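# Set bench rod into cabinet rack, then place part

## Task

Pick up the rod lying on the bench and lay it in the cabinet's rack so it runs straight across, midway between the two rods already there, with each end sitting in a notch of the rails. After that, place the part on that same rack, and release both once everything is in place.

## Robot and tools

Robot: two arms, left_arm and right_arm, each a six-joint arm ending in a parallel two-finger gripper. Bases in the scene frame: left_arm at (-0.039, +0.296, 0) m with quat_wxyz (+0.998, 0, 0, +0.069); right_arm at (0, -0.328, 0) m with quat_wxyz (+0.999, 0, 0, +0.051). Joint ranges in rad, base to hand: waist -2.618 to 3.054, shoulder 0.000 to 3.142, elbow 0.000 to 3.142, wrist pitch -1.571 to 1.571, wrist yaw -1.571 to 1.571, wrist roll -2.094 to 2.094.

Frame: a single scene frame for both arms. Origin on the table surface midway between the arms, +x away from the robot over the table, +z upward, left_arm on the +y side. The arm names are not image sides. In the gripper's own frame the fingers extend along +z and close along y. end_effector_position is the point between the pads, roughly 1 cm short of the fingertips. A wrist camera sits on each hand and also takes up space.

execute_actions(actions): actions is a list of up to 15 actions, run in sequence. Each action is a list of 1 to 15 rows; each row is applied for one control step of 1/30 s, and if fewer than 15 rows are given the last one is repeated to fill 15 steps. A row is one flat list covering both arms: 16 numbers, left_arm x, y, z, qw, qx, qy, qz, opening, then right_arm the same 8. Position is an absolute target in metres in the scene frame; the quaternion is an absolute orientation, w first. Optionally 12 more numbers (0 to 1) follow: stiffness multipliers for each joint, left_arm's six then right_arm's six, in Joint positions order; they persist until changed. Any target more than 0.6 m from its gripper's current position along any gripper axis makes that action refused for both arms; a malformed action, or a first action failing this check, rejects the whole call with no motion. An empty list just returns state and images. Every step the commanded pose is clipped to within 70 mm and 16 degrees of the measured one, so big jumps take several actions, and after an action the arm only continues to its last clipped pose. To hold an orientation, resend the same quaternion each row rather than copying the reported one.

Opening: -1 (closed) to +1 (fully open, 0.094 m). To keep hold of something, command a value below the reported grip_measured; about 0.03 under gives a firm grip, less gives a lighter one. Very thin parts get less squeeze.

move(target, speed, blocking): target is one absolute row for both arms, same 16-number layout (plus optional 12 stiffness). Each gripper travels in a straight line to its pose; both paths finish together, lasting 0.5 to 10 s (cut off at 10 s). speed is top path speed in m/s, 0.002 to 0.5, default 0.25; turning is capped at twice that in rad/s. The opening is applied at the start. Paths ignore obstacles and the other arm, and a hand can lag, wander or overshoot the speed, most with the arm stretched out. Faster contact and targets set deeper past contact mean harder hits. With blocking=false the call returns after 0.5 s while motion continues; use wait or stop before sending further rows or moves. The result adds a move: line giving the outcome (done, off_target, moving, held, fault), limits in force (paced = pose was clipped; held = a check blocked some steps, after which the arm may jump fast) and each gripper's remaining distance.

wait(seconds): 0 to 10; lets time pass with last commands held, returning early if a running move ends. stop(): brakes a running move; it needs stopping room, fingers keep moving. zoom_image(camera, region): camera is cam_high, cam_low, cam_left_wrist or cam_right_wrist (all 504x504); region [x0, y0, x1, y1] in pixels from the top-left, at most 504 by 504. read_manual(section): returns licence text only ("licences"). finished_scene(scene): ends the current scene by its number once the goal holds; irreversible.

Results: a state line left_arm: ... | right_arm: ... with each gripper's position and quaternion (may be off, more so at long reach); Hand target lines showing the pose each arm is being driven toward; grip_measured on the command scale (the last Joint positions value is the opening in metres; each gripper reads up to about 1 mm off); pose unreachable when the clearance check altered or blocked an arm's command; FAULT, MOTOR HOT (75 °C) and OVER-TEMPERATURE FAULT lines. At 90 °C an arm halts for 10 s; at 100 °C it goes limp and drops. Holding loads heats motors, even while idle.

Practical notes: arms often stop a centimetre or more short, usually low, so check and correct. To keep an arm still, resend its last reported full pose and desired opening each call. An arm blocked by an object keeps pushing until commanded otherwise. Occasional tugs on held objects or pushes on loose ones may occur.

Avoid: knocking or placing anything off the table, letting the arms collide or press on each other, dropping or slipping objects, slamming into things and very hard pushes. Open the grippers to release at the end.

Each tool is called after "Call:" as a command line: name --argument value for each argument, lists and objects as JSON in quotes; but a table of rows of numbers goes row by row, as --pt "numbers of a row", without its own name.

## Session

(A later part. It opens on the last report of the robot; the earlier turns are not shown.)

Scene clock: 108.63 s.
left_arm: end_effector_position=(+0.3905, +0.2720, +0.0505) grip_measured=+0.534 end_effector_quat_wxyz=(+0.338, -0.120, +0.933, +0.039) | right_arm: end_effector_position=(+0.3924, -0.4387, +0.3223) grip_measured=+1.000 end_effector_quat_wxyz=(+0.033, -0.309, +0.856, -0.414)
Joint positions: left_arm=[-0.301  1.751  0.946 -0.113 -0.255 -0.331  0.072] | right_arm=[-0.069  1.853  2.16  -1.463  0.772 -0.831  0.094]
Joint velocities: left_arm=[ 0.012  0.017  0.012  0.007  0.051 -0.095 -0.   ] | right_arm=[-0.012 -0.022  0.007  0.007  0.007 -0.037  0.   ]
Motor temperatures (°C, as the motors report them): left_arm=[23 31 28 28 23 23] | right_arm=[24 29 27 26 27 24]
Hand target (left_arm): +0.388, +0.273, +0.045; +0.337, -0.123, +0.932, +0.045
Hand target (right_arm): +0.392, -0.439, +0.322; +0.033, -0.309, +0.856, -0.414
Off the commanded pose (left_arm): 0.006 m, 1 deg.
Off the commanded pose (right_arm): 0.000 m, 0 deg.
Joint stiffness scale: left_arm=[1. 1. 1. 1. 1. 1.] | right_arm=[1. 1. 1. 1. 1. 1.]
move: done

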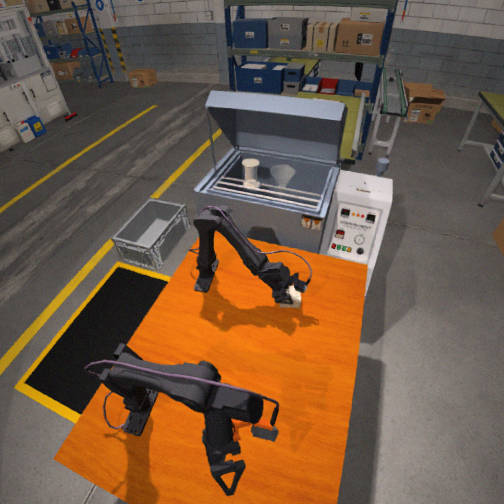

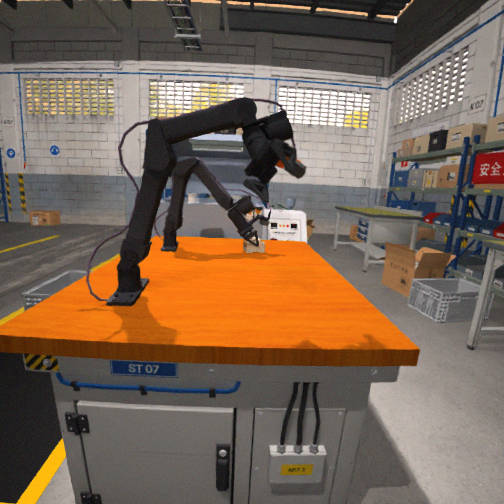

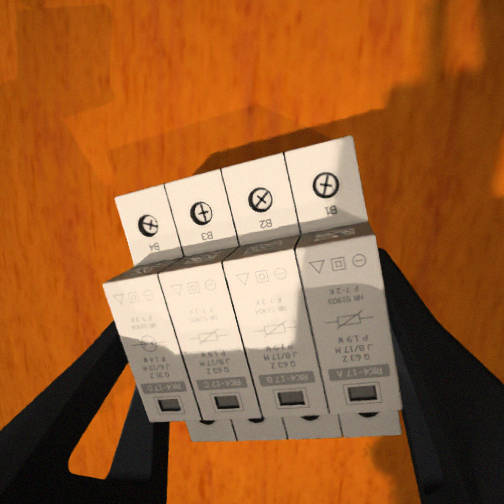

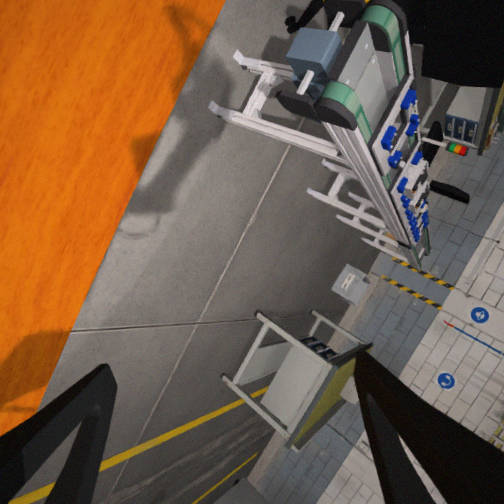

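Call:
move --target '[0.36,0.33,0.2,0.337,-0.123,0.932,0.0445,0.45,0.3924,-0.4387,0.3223,0.033,-0.309,0.856,-0.414,1]' --speed 0.15

Call:
move --target '[0.2,0.53,0.34,0.295,-0.47,0.814,0.17,0.45,0.3924,-0.4387,0.3223,0.033,-0.309,0.856,-0.414,1]' --speed 0.2

Call:
move --target '[0.1,0.77,0.32,0.242,-0.664,0.664,0.242,0.45,0.3924,-0.4387,0.3223,0.033,-0.309,0.856,-0.414,1]' --speed 0.15

Call:
move --target '[0.1,0.788,0.27,0.248,-0.662,0.662,0.248,0.45,0.3924,-0.4387,0.3223,0.033,-0.309,0.856,-0.414,1]' --speed 0.05

Scene clock: 116.53 s.
left_arm: end_effector_position=(+0.3420, +0.3271, +0.1645) grip_measured=+0.534 end_effector_quat_wxyz=(+0.280, -0.119, +0.951, +0.049) | right_arm: end_effector_position=(+0.3924, -0.4387, +0.3223) grip_measured=+1.000 end_effector_quat_wxyz=(+0.033, -0.309, +0.856, -0.414)
Joint positions: left_arm=[-0.133  1.492  1.22  -0.742 -0.158 -0.198  0.072] | right_arm=[-0.069  1.853  2.16  -1.463  0.772 -0.831  0.094]
Joint velocities: left_arm=[-0.012  0.007  0.007  0.037 -0.051 -0.007  0.   ] | right_arm=[-0.002 -0.017  0.012 -0.066 -0.022 -0.037  0.   ]
Motor temperatures (°C, as the motors report them): left_arm=[23 31 28 29 23 23] | right_arm=[24 29 27 26 27 24]
Hand target (left_arm): +0.357, +0.331, +0.201; +0.338, -0.122, +0.932, +0.047
Hand target (right_arm): +0.392, -0.439, +0.322; +0.033, -0.309, +0.856, -0.414
Off the commanded pose (left_arm): 0.040 m, 7 deg.
Off the commanded pose (right_arm): 0.000 m, 0 deg.
Joint stiffness scale: left_arm=[1. 1. 1. 1. 1. 1.] | right_arm=[1. 1. 1. 1. 1. 1.]
move: off_target (left_arm)

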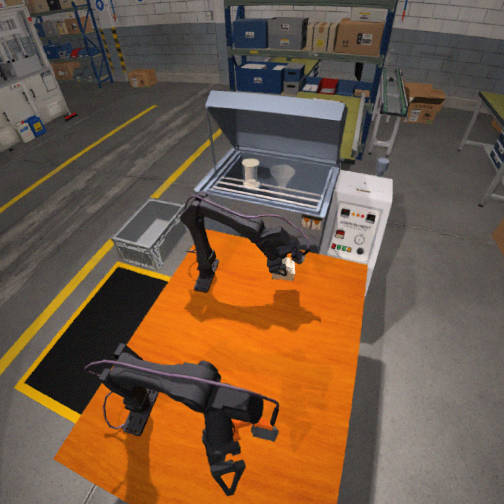

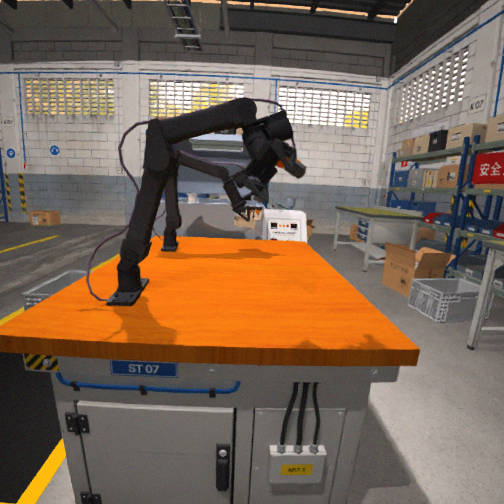

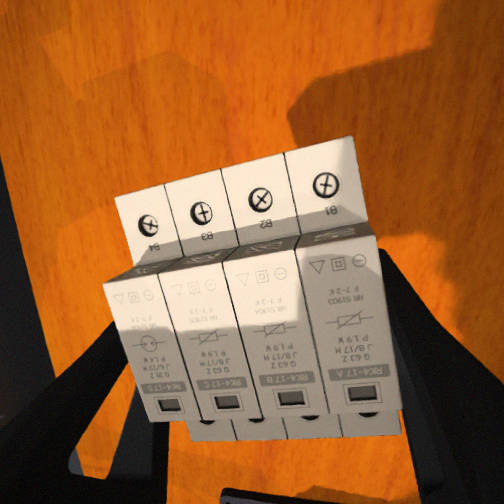

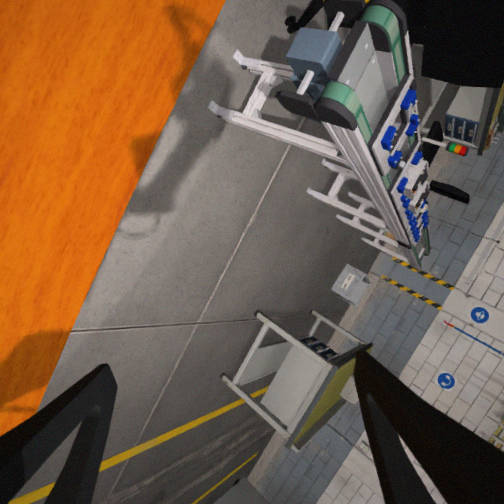

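Scene clock: 119.13 s.
left_arm: end_effector_position=(+0.1936, +0.5216, +0.3151) grip_measured=+0.533 end_effector_quat_wxyz=(+0.255, -0.460, +0.835, +0.161) | right_arm: end_effector_position=(+0.3924, -0.4387, +0.3223) grip_measured=+1.000 end_effector_quat_wxyz=(+0.033, -0.309, +0.856, -0.414)
Joint positions: left_arm=[ 0.496  1.423  1.774 -1.355 -0.243 -0.302  0.072] | right_arm=[-0.069  1.853  2.16  -1.463  0.772 -0.831  0.094]
Joint velocities: left_arm=[-0.002 -0.002 -0.012  0.007  0.022 -0.081 -0.001] | right_arm=[ 0.007  0.027 -0.022  0.051  0.007 -0.051  0.   ]
Motor temperatures (°C, as the motors report them): left_arm=[23 31 29 29 23 23] | right_arm=[24 29 27 26 27 24]
Hand target (left_arm): +0.197, +0.532, +0.340; +0.299, -0.468, +0.813, +0.175
Hand target (right_arm): +0.392, -0.439, +0.322; +0.033, -0.309, +0.856, -0.414
Off the commanded pose (left_arm): 0.027 m, 5 deg.
Off the commanded pose (right_arm): 0.000 m, 0 deg.
Joint stiffness scale: left_arm=[1. 1. 1. 1. 1. 1.] | right_arm=[1. 1. 1. 1. 1. 1.]
move: off_target (left_arm)

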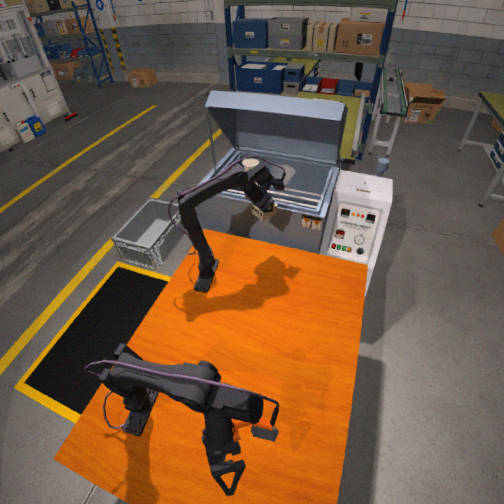

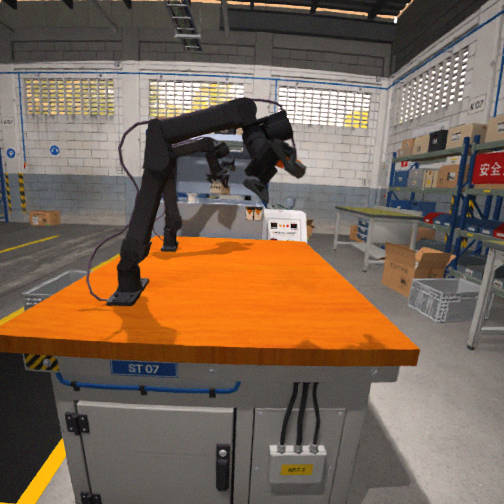

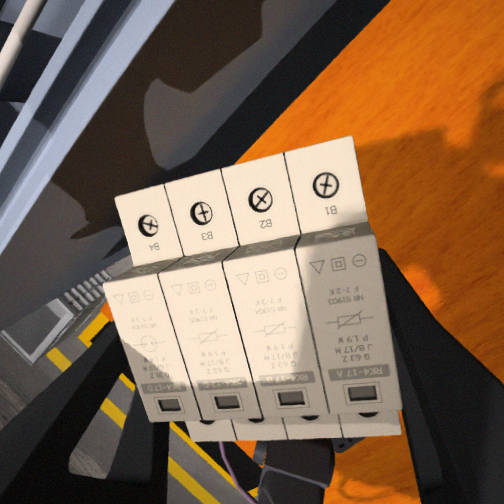

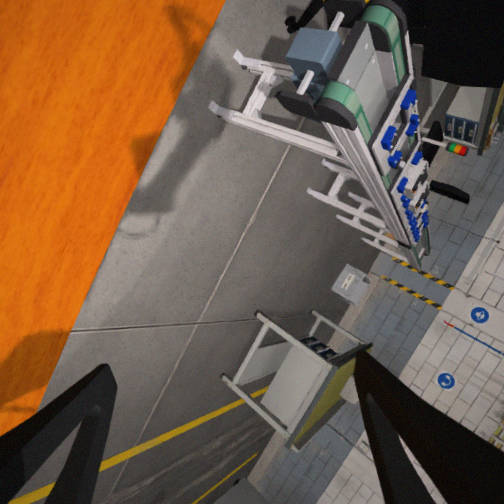

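Scene clock: 121.63 s.
left_arm: end_effector_position=(+0.1019, +0.7610, +0.2881) grip_measured=+0.533 end_effector_quat_wxyz=(+0.202, -0.662, +0.689, +0.217) | right_arm: end_effector_position=(+0.3924, -0.4387, +0.3223) grip_measured=+1.000 end_effector_quat_wxyz=(+0.033, -0.309, +0.856, -0.414)
Joint positions: left_arm=[ 1.057  2.07   2.438 -1.372 -0.218 -0.273  0.072] | right_arm=[-0.069  1.853  2.16  -1.463  0.772 -0.831  0.094]
Joint velocities: left_arm=[ 0.002 -0.012  0.002  0.007 -0.022 -0.037  0.   ] | right_arm=[-0.002  0.002 -0.007 -0.037 -0.051 -0.007  0.   ]
Motor temperatures (°C, as the motors report them): left_arm=[23 31 29 29 23 23] | right_arm=[24 29 28 27 27 24]
Hand target (left_arm): +0.098, +0.769, +0.320; -0.244, +0.662, -0.664, -0.247
Hand target (right_arm): +0.392, -0.439, +0.322; +0.033, -0.309, +0.856, -0.414
Off the commanded pose (left_arm): 0.033 m, 6 deg.
Off the commanded pose (right_arm): 0.000 m, 0 deg.
Joint stiffness scale: left_arm=[1. 1. 1. 1. 1. 1.] | right_arm=[1. 1. 1. 1. 1. 1.]
move: off_target (left_arm)

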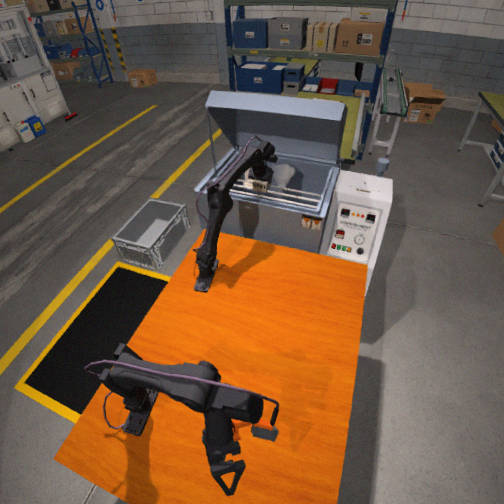

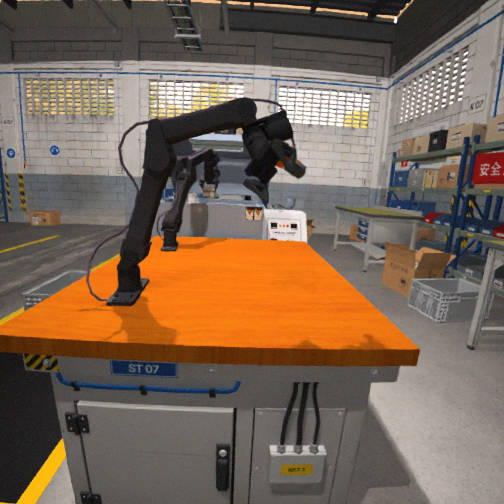

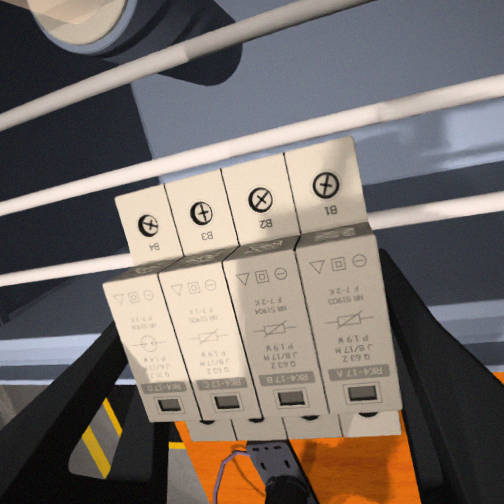

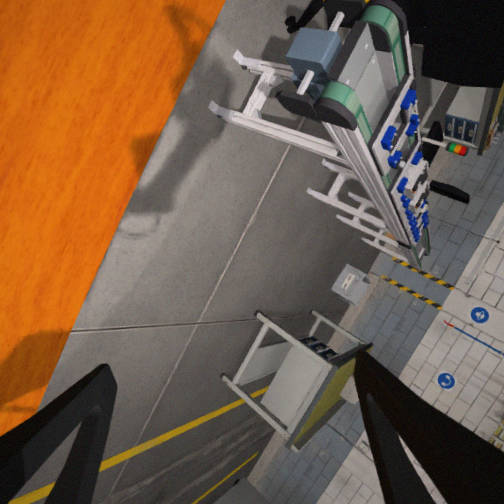

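Scene clock: 123.10 s.
left_arm: end_effector_position=(+0.1034, +0.7681, +0.2343) grip_measured=+0.533 end_effector_quat_wxyz=(+0.187, -0.665, +0.693, +0.207) | right_arm: end_effector_position=(+0.3924, -0.4387, +0.3223) grip_measured=+1.000 end_effector_quat_wxyz=(+0.033, -0.309, +0.856, -0.414)
Joint positions: left_arm=[ 1.062  2.008  2.123 -1.156 -0.211 -0.273  0.072] | right_arm=[-0.069  1.853  2.16  -1.463  0.772 -0.831  0.094]
Joint velocities: left_arm=[-0.007 -0.032 -0.037  0.007 -0.007  0.007 -0.001] | right_arm=[-0.017 -0.012 -0.002 -0.051 -0.022 -0.022  0.   ]
Motor temperatures (°C, as the motors report them): left_arm=[23 32 29 29 23 23] | right_arm=[24 29 28 27 27 24]
Hand target (left_arm): +0.099, +0.784, +0.272; -0.246, +0.663, -0.662, -0.247
Hand target (right_arm): +0.392, -0.439, +0.322; +0.033, -0.309, +0.856, -0.414
Off the commanded pose (left_arm): 0.041 m, 9 deg.
Off the commanded pose (right_arm): 0.000 m, 0 deg.
Joint stiffness scale: left_arm=[1. 1. 1. 1. 1. 1.] | right_arm=[1. 1. 1. 1. 1. 1.]
move: off_target (left_arm)

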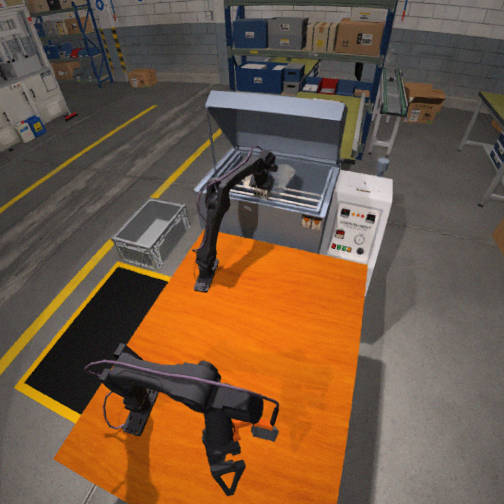

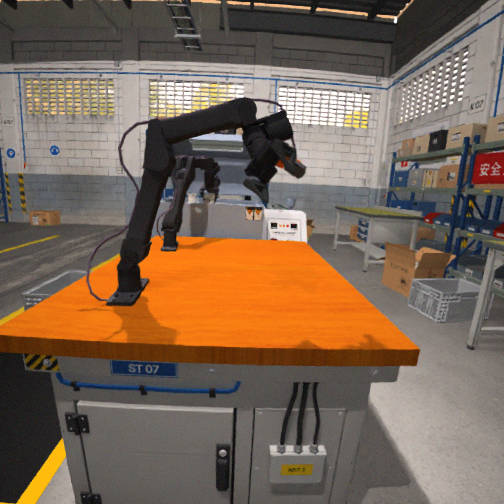

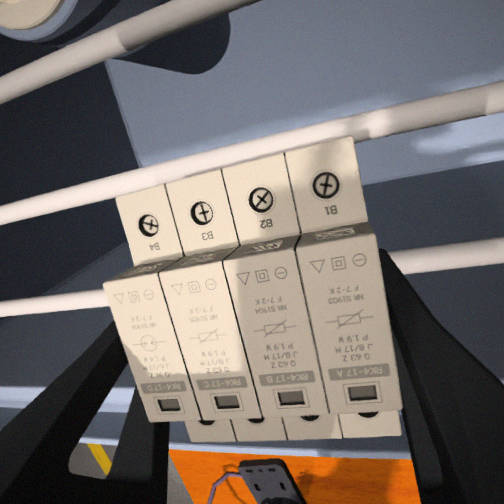

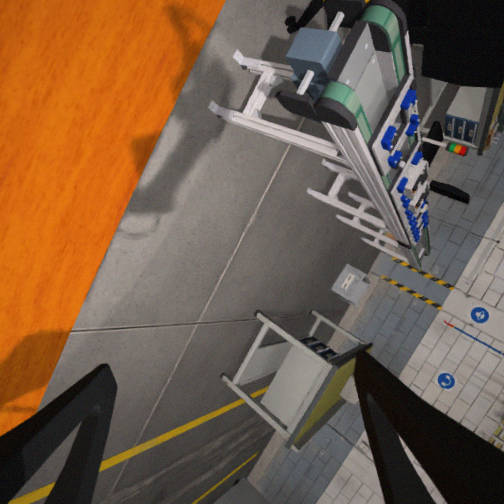

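Call:
execute_actions --actions '[[[0.1,0.765,0.29,0.22,-0.672,0.672,0.22,0.45,0.3924,-0.4387,0.3223,0.033,-0.309,0.856,-0.414,1]],[[0.1,0.77,0.31,0.25,-0.661,0.661,0.25,0.45,0.3924,-0.4387,0.3223,0.033,-0.309,0.856,-0.414,1]],[[0.1,0.785,0.315,0.282,-0.648,0.648,0.282,0.45,0.3924,-0.4387,0.3223,0.033,-0.309,0.856,-0.414,1]],[[0.1,0.8,0.305,0.282,-0.648,0.648,0.282,0.45,0.3924,-0.4387,0.3223,0.033,-0.309,0.856,-0.414,1]],[[0.1,0.8,0.295,0.282,-0.648,0.648,0.282,0.45,0.3924,-0.4387,0.3223,0.033,-0.309,0.856,-0.414,1]]]'

Scene clock: 130.40 s.
left_arm: end_effector_position=(+0.1052, +0.7859, +0.2607) grip_measured=+0.533 end_effector_quat_wxyz=(+0.235, -0.655, +0.675, +0.246) | right_arm: end_effector_position=(+0.3924, -0.4387, +0.3223) grip_measured=+1.000 end_effector_quat_wxyz=(+0.033, -0.309, +0.856, -0.414)
Joint positions: left_arm=[ 1.062  1.983  2.119 -1.049 -0.239 -0.259  0.072] | right_arm=[-0.069  1.853  2.16  -1.463  0.772 -0.831  0.094]
Joint velocities: left_arm=[ 0.007  0.007  0.007  0.051 -0.051 -0.081 -0.   ] | right_arm=[-0.012  0.007  0.007 -0.007  0.037 -0.022  0.   ]
Motor temperatures (°C, as the motors report them): left_arm=[23 33 29 31 23 23] | right_arm=[24 29 28 27 27 24]
Hand target (left_arm): +0.099, +0.797, +0.296; -0.281, +0.649, -0.649, -0.281
Hand target (right_arm): +0.392, -0.439, +0.322; +0.033, -0.309, +0.856, -0.414
Off the commanded pose (left_arm): 0.037 m, 8 deg.
Off the commanded pose (right_arm): 0.000 m, 0 deg.
Joint stiffness scale: left_arm=[1. 1. 1. 1. 1. 1.] | right_arm=[1. 1. 1. 1. 1. 1.]

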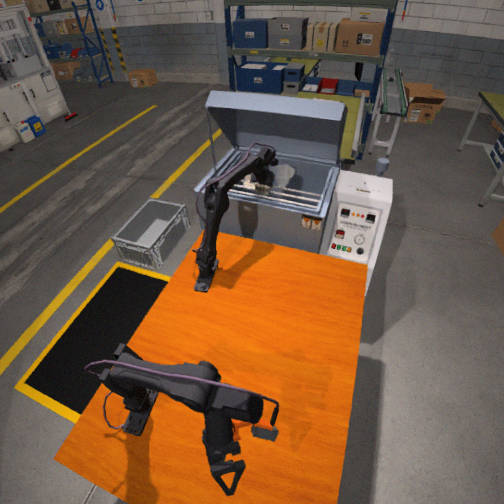

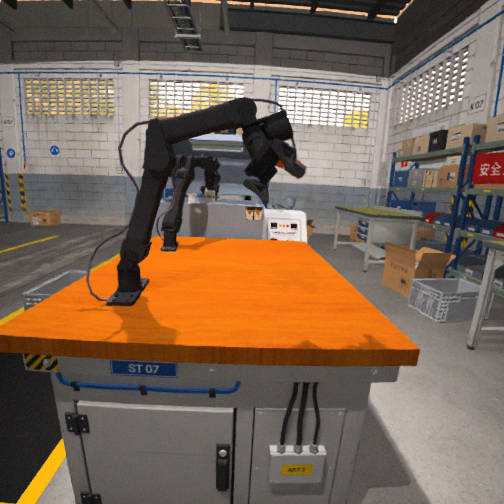

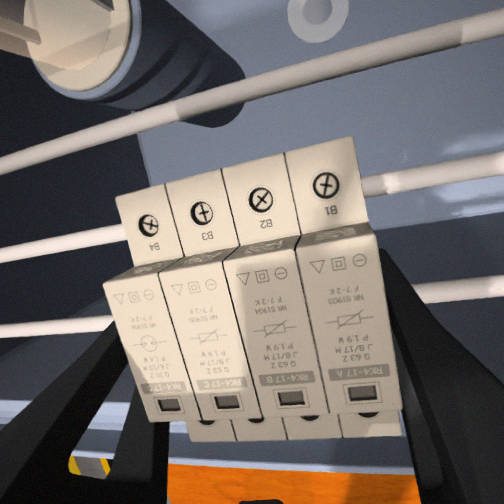

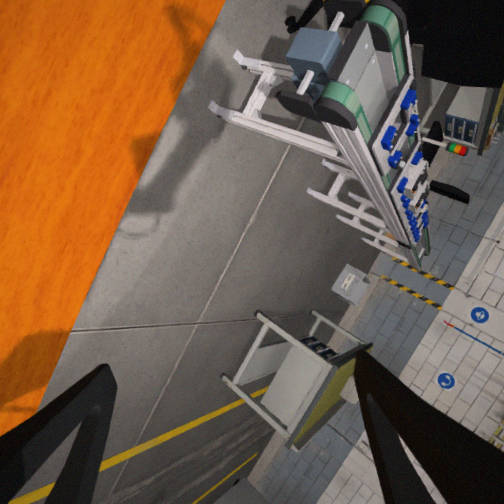

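Call:
execute_actions --actions '[[[0.1,0.798,0.288,0.282,-0.648,0.648,0.282,0.45,0.3924,-0.4387,0.3223,0.033,-0.309,0.856,-0.414,1]],[[0.1,0.798,0.281,0.282,-0.648,0.648,0.282,0.45,0.3924,-0.4387,0.3223,0.033,-0.309,0.856,-0.414,1]],[[0.1,0.798,0.275,0.282,-0.648,0.648,0.282,0.45,0.3924,-0.4387,0.3223,0.033,-0.309,0.856,-0.414,1]],[[0.1,0.798,0.269,0.282,-0.648,0.648,0.282,0.45,0.3924,-0.4387,0.3223,0.033,-0.309,0.856,-0.414,1]]]'

Scene clock: 135.33 s.
left_arm: end_effector_position=(+0.1057, +0.7872, +0.2395) grip_measured=+0.533 end_effector_quat_wxyz=(+0.244, -0.654, +0.671, +0.250) | right_arm: end_effector_position=(+0.3924, -0.4387, +0.3223) grip_measured=+1.000 end_effector_quat_wxyz=(+0.033, -0.309, +0.856, -0.414)
Joint positions: left_arm=[ 1.062  1.933  1.947 -0.906 -0.239 -0.259  0.072] | right_arm=[-0.069  1.853  2.16  -1.463  0.772 -0.831  0.094]
Joint velocities: left_arm=[ 0.007  0.007 -0.007 -0.022 -0.051 -0.051 -0.001] | right_arm=[ 0.012  0.007 -0.002 -0.007  0.051  0.066  0.   ]
Motor temperatures (°C, as the motors report them): left_arm=[23 34 29 31 23 23] | right_arm=[24 29 28 27 27 24]
Hand target (left_arm): +0.099, +0.796, +0.270; -0.281, +0.649, -0.649, -0.281
Hand target (right_arm): +0.392, -0.439, +0.322; +0.033, -0.309, +0.856, -0.414
Off the commanded pose (left_arm): 0.032 m, 6 deg.
Off the commanded pose (right_arm): 0.000 m, 0 deg.
Joint stiffness scale: left_arm=[1. 1. 1. 1. 1. 1.] | right_arm=[1. 1. 1. 1. 1. 1.]

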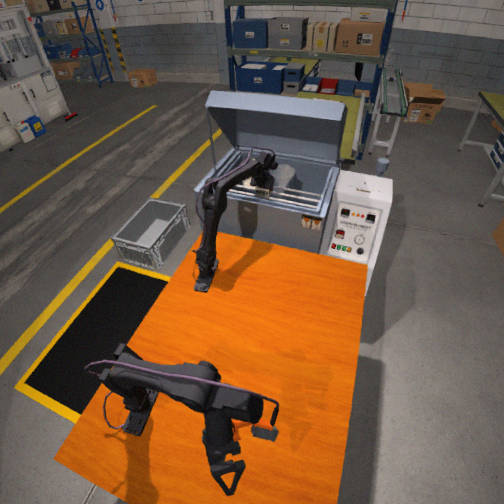

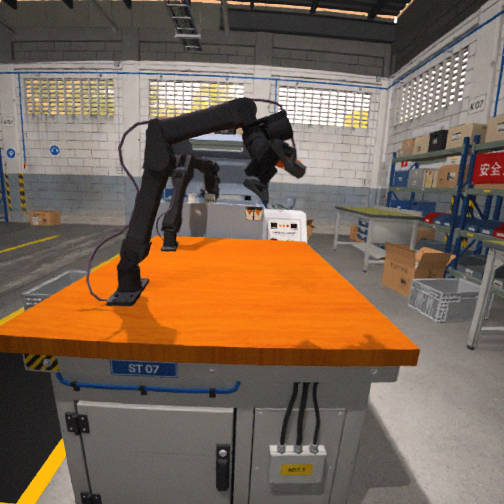

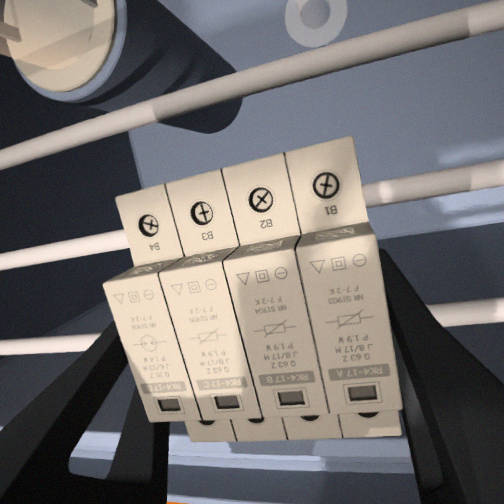

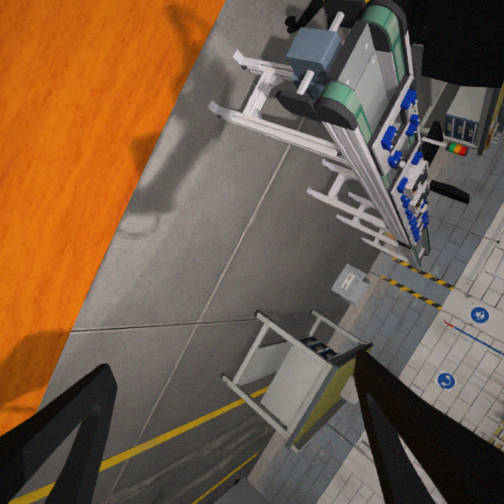

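Resting. Unload, release, retreat.

Call:
execute_actions --actions '[[[0.103,0.79,0.25,0.255,-0.659,0.659,0.255,0.45,0.3924,-0.4387,0.3223,0.033,-0.309,0.856,-0.414,1]],[[0.103,0.79,0.25,0.255,-0.659,0.659,0.255,1,0.3924,-0.4387,0.3223,0.033,-0.309,0.856,-0.414,1]]]'

Call:
move --target '[0.103,0.7,0.35,0.255,-0.659,0.659,0.255,1,0.3924,-0.4387,0.3223,0.033,-0.309,0.856,-0.414,1]' --speed 0.12

Call:
zoom_image --camera "cam_high" --region '[190, 140, 350, 230]'

Scene clock: 140.37 s.
left_arm: end_effector_position=(+0.1054, +0.7862, +0.2387) grip_measured=+1.000 end_effector_quat_wxyz=(+0.243, -0.657, +0.669, +0.247) | right_arm: end_effector_position=(+0.3924, -0.4387, +0.3223) grip_measured=+1.000 end_effector_quat_wxyz=(+0.033, -0.309, +0.856, -0.414)
Joint positions: left_arm=[ 1.062  1.933  1.947 -0.911 -0.238 -0.269  0.094] | right_arm=[-0.069  1.853  2.16  -1.463  0.772 -0.831  0.094]
Joint velocities: left_arm=[ 0.017 -0.007 -0.002  0.066  0.066 -0.037  0.   ] | right_arm=[ 0.012  0.007  0.002 -0.037 -0.051  0.022  0.   ]
Motor temperatures (°C, as the motors report them): left_arm=[23 35 29 32 23 23] | right_arm=[24 29 28 27 27 24]
Hand target (left_arm): +0.103, +0.790, +0.250; -0.255, +0.659, -0.660, -0.255
Hand target (right_arm): +0.392, -0.439, +0.322; +0.033, -0.309, +0.856, -0.414
Off the commanded pose (left_arm): 0.012 m, 2 deg.
Off the commanded pose (right_arm): 0.000 m, 0 deg.
Joint stiffness scale: left_arm=[1. 1. 1. 1. 1. 1.] | right_arm=[1. 1. 1. 1. 1. 1.]

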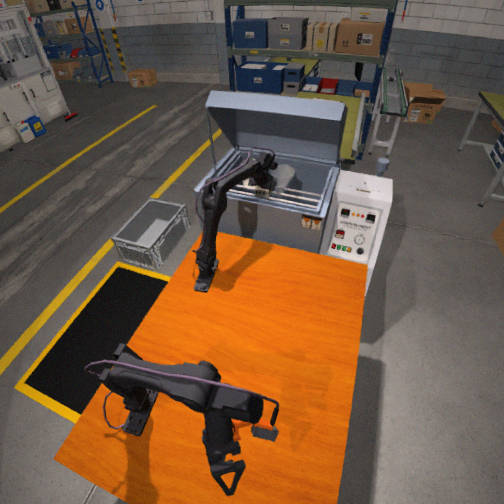

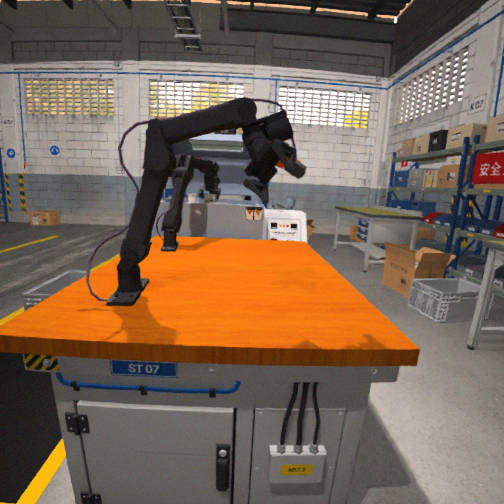

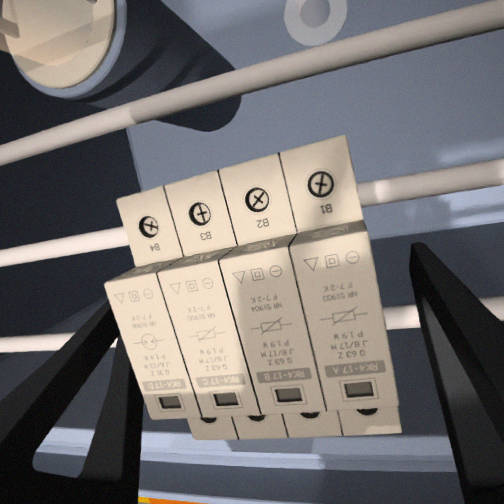

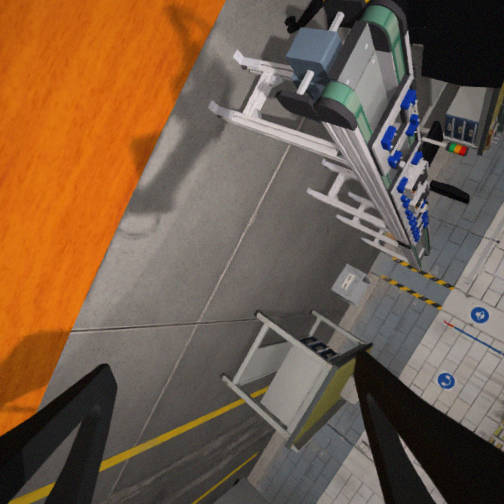

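Scene clock: 142.17 s.
left_arm: end_effector_position=(+0.1030, +0.7027, +0.3358) grip_measured=+1.000 end_effector_quat_wxyz=(+0.243, -0.660, +0.667, +0.246) | right_arm: end_effector_position=(+0.3924, -0.4387, +0.3223) grip_measured=+1.000 end_effector_quat_wxyz=(+0.033, -0.309, +0.856, -0.414)
Joint positions: left_arm=[ 0.975  1.8    2.205 -1.323 -0.29  -0.346  0.094] | right_arm=[-0.069  1.853  2.16  -1.463  0.772 -0.831  0.094]
Joint velocities: left_arm=[ 0.012  0.002  0.002 -0.007 -0.037 -0.007  0.   ] | right_arm=[-0.002  0.027  0.002  0.022 -0.022 -0.022  0.   ]
Motor temperatures (°C, as the motors report them): left_arm=[23 35 29 32 23 23] | right_arm=[24 29 28 27 27 24]
Hand target (left_arm): +0.103, +0.699, +0.350; -0.256, +0.660, -0.659, -0.254
Hand target (right_arm): +0.392, -0.439, +0.322; +0.033, -0.309, +0.856, -0.414
Off the commanded pose (left_arm): 0.014 m, 2 deg.
Off the commanded pose (right_arm): 0.000 m, 0 deg.
Joint stiffness scale: left_arm=[1. 1. 1. 1. 1. 1.] | right_arm=[1. 1. 1. 1. 1. 1.]
move: off_target (left_arm)

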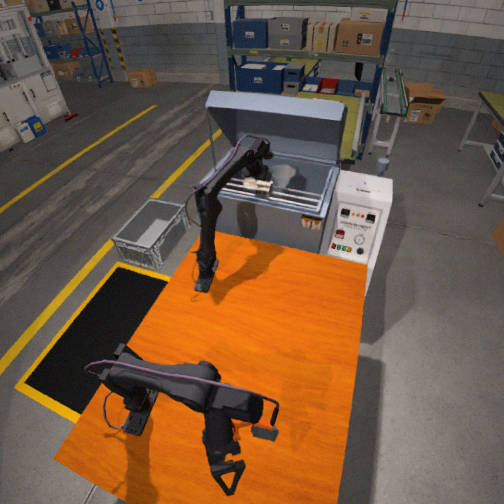

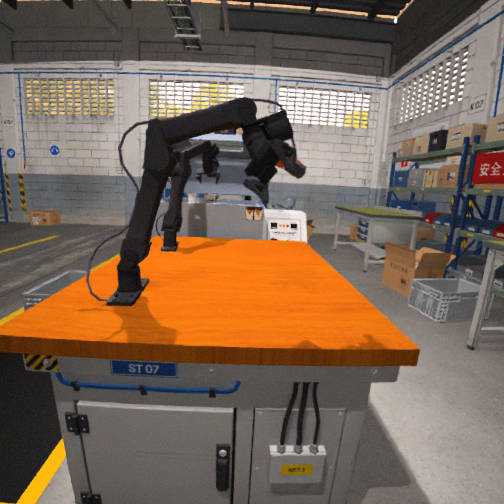

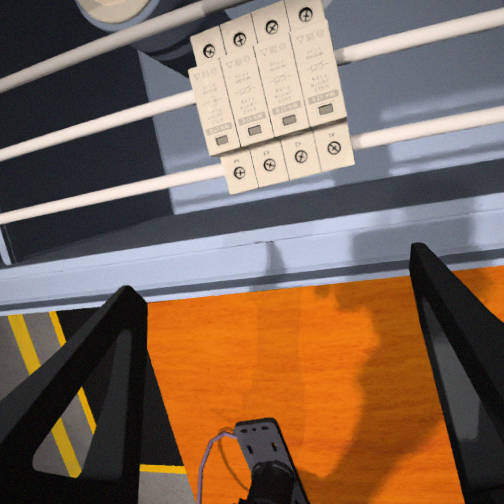

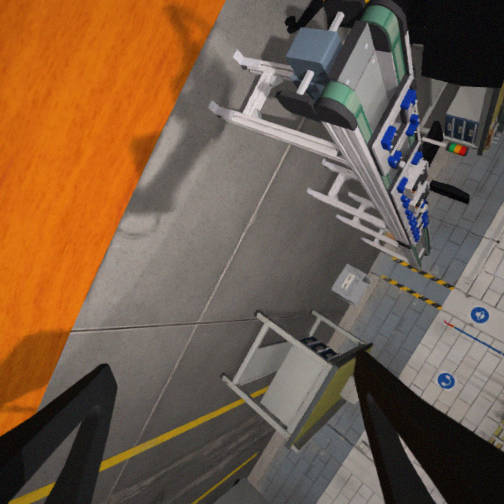

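Region (190, 140, 350, 230) of cam_high's 504x504 image, scaled by 3.150, with more detail than that image has; it fills the top 284 rows of this view, and the rest is white.

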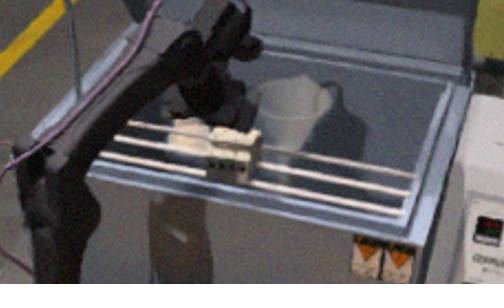

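Call:
finished_scene --scene 1

The scene is finished: the task was done.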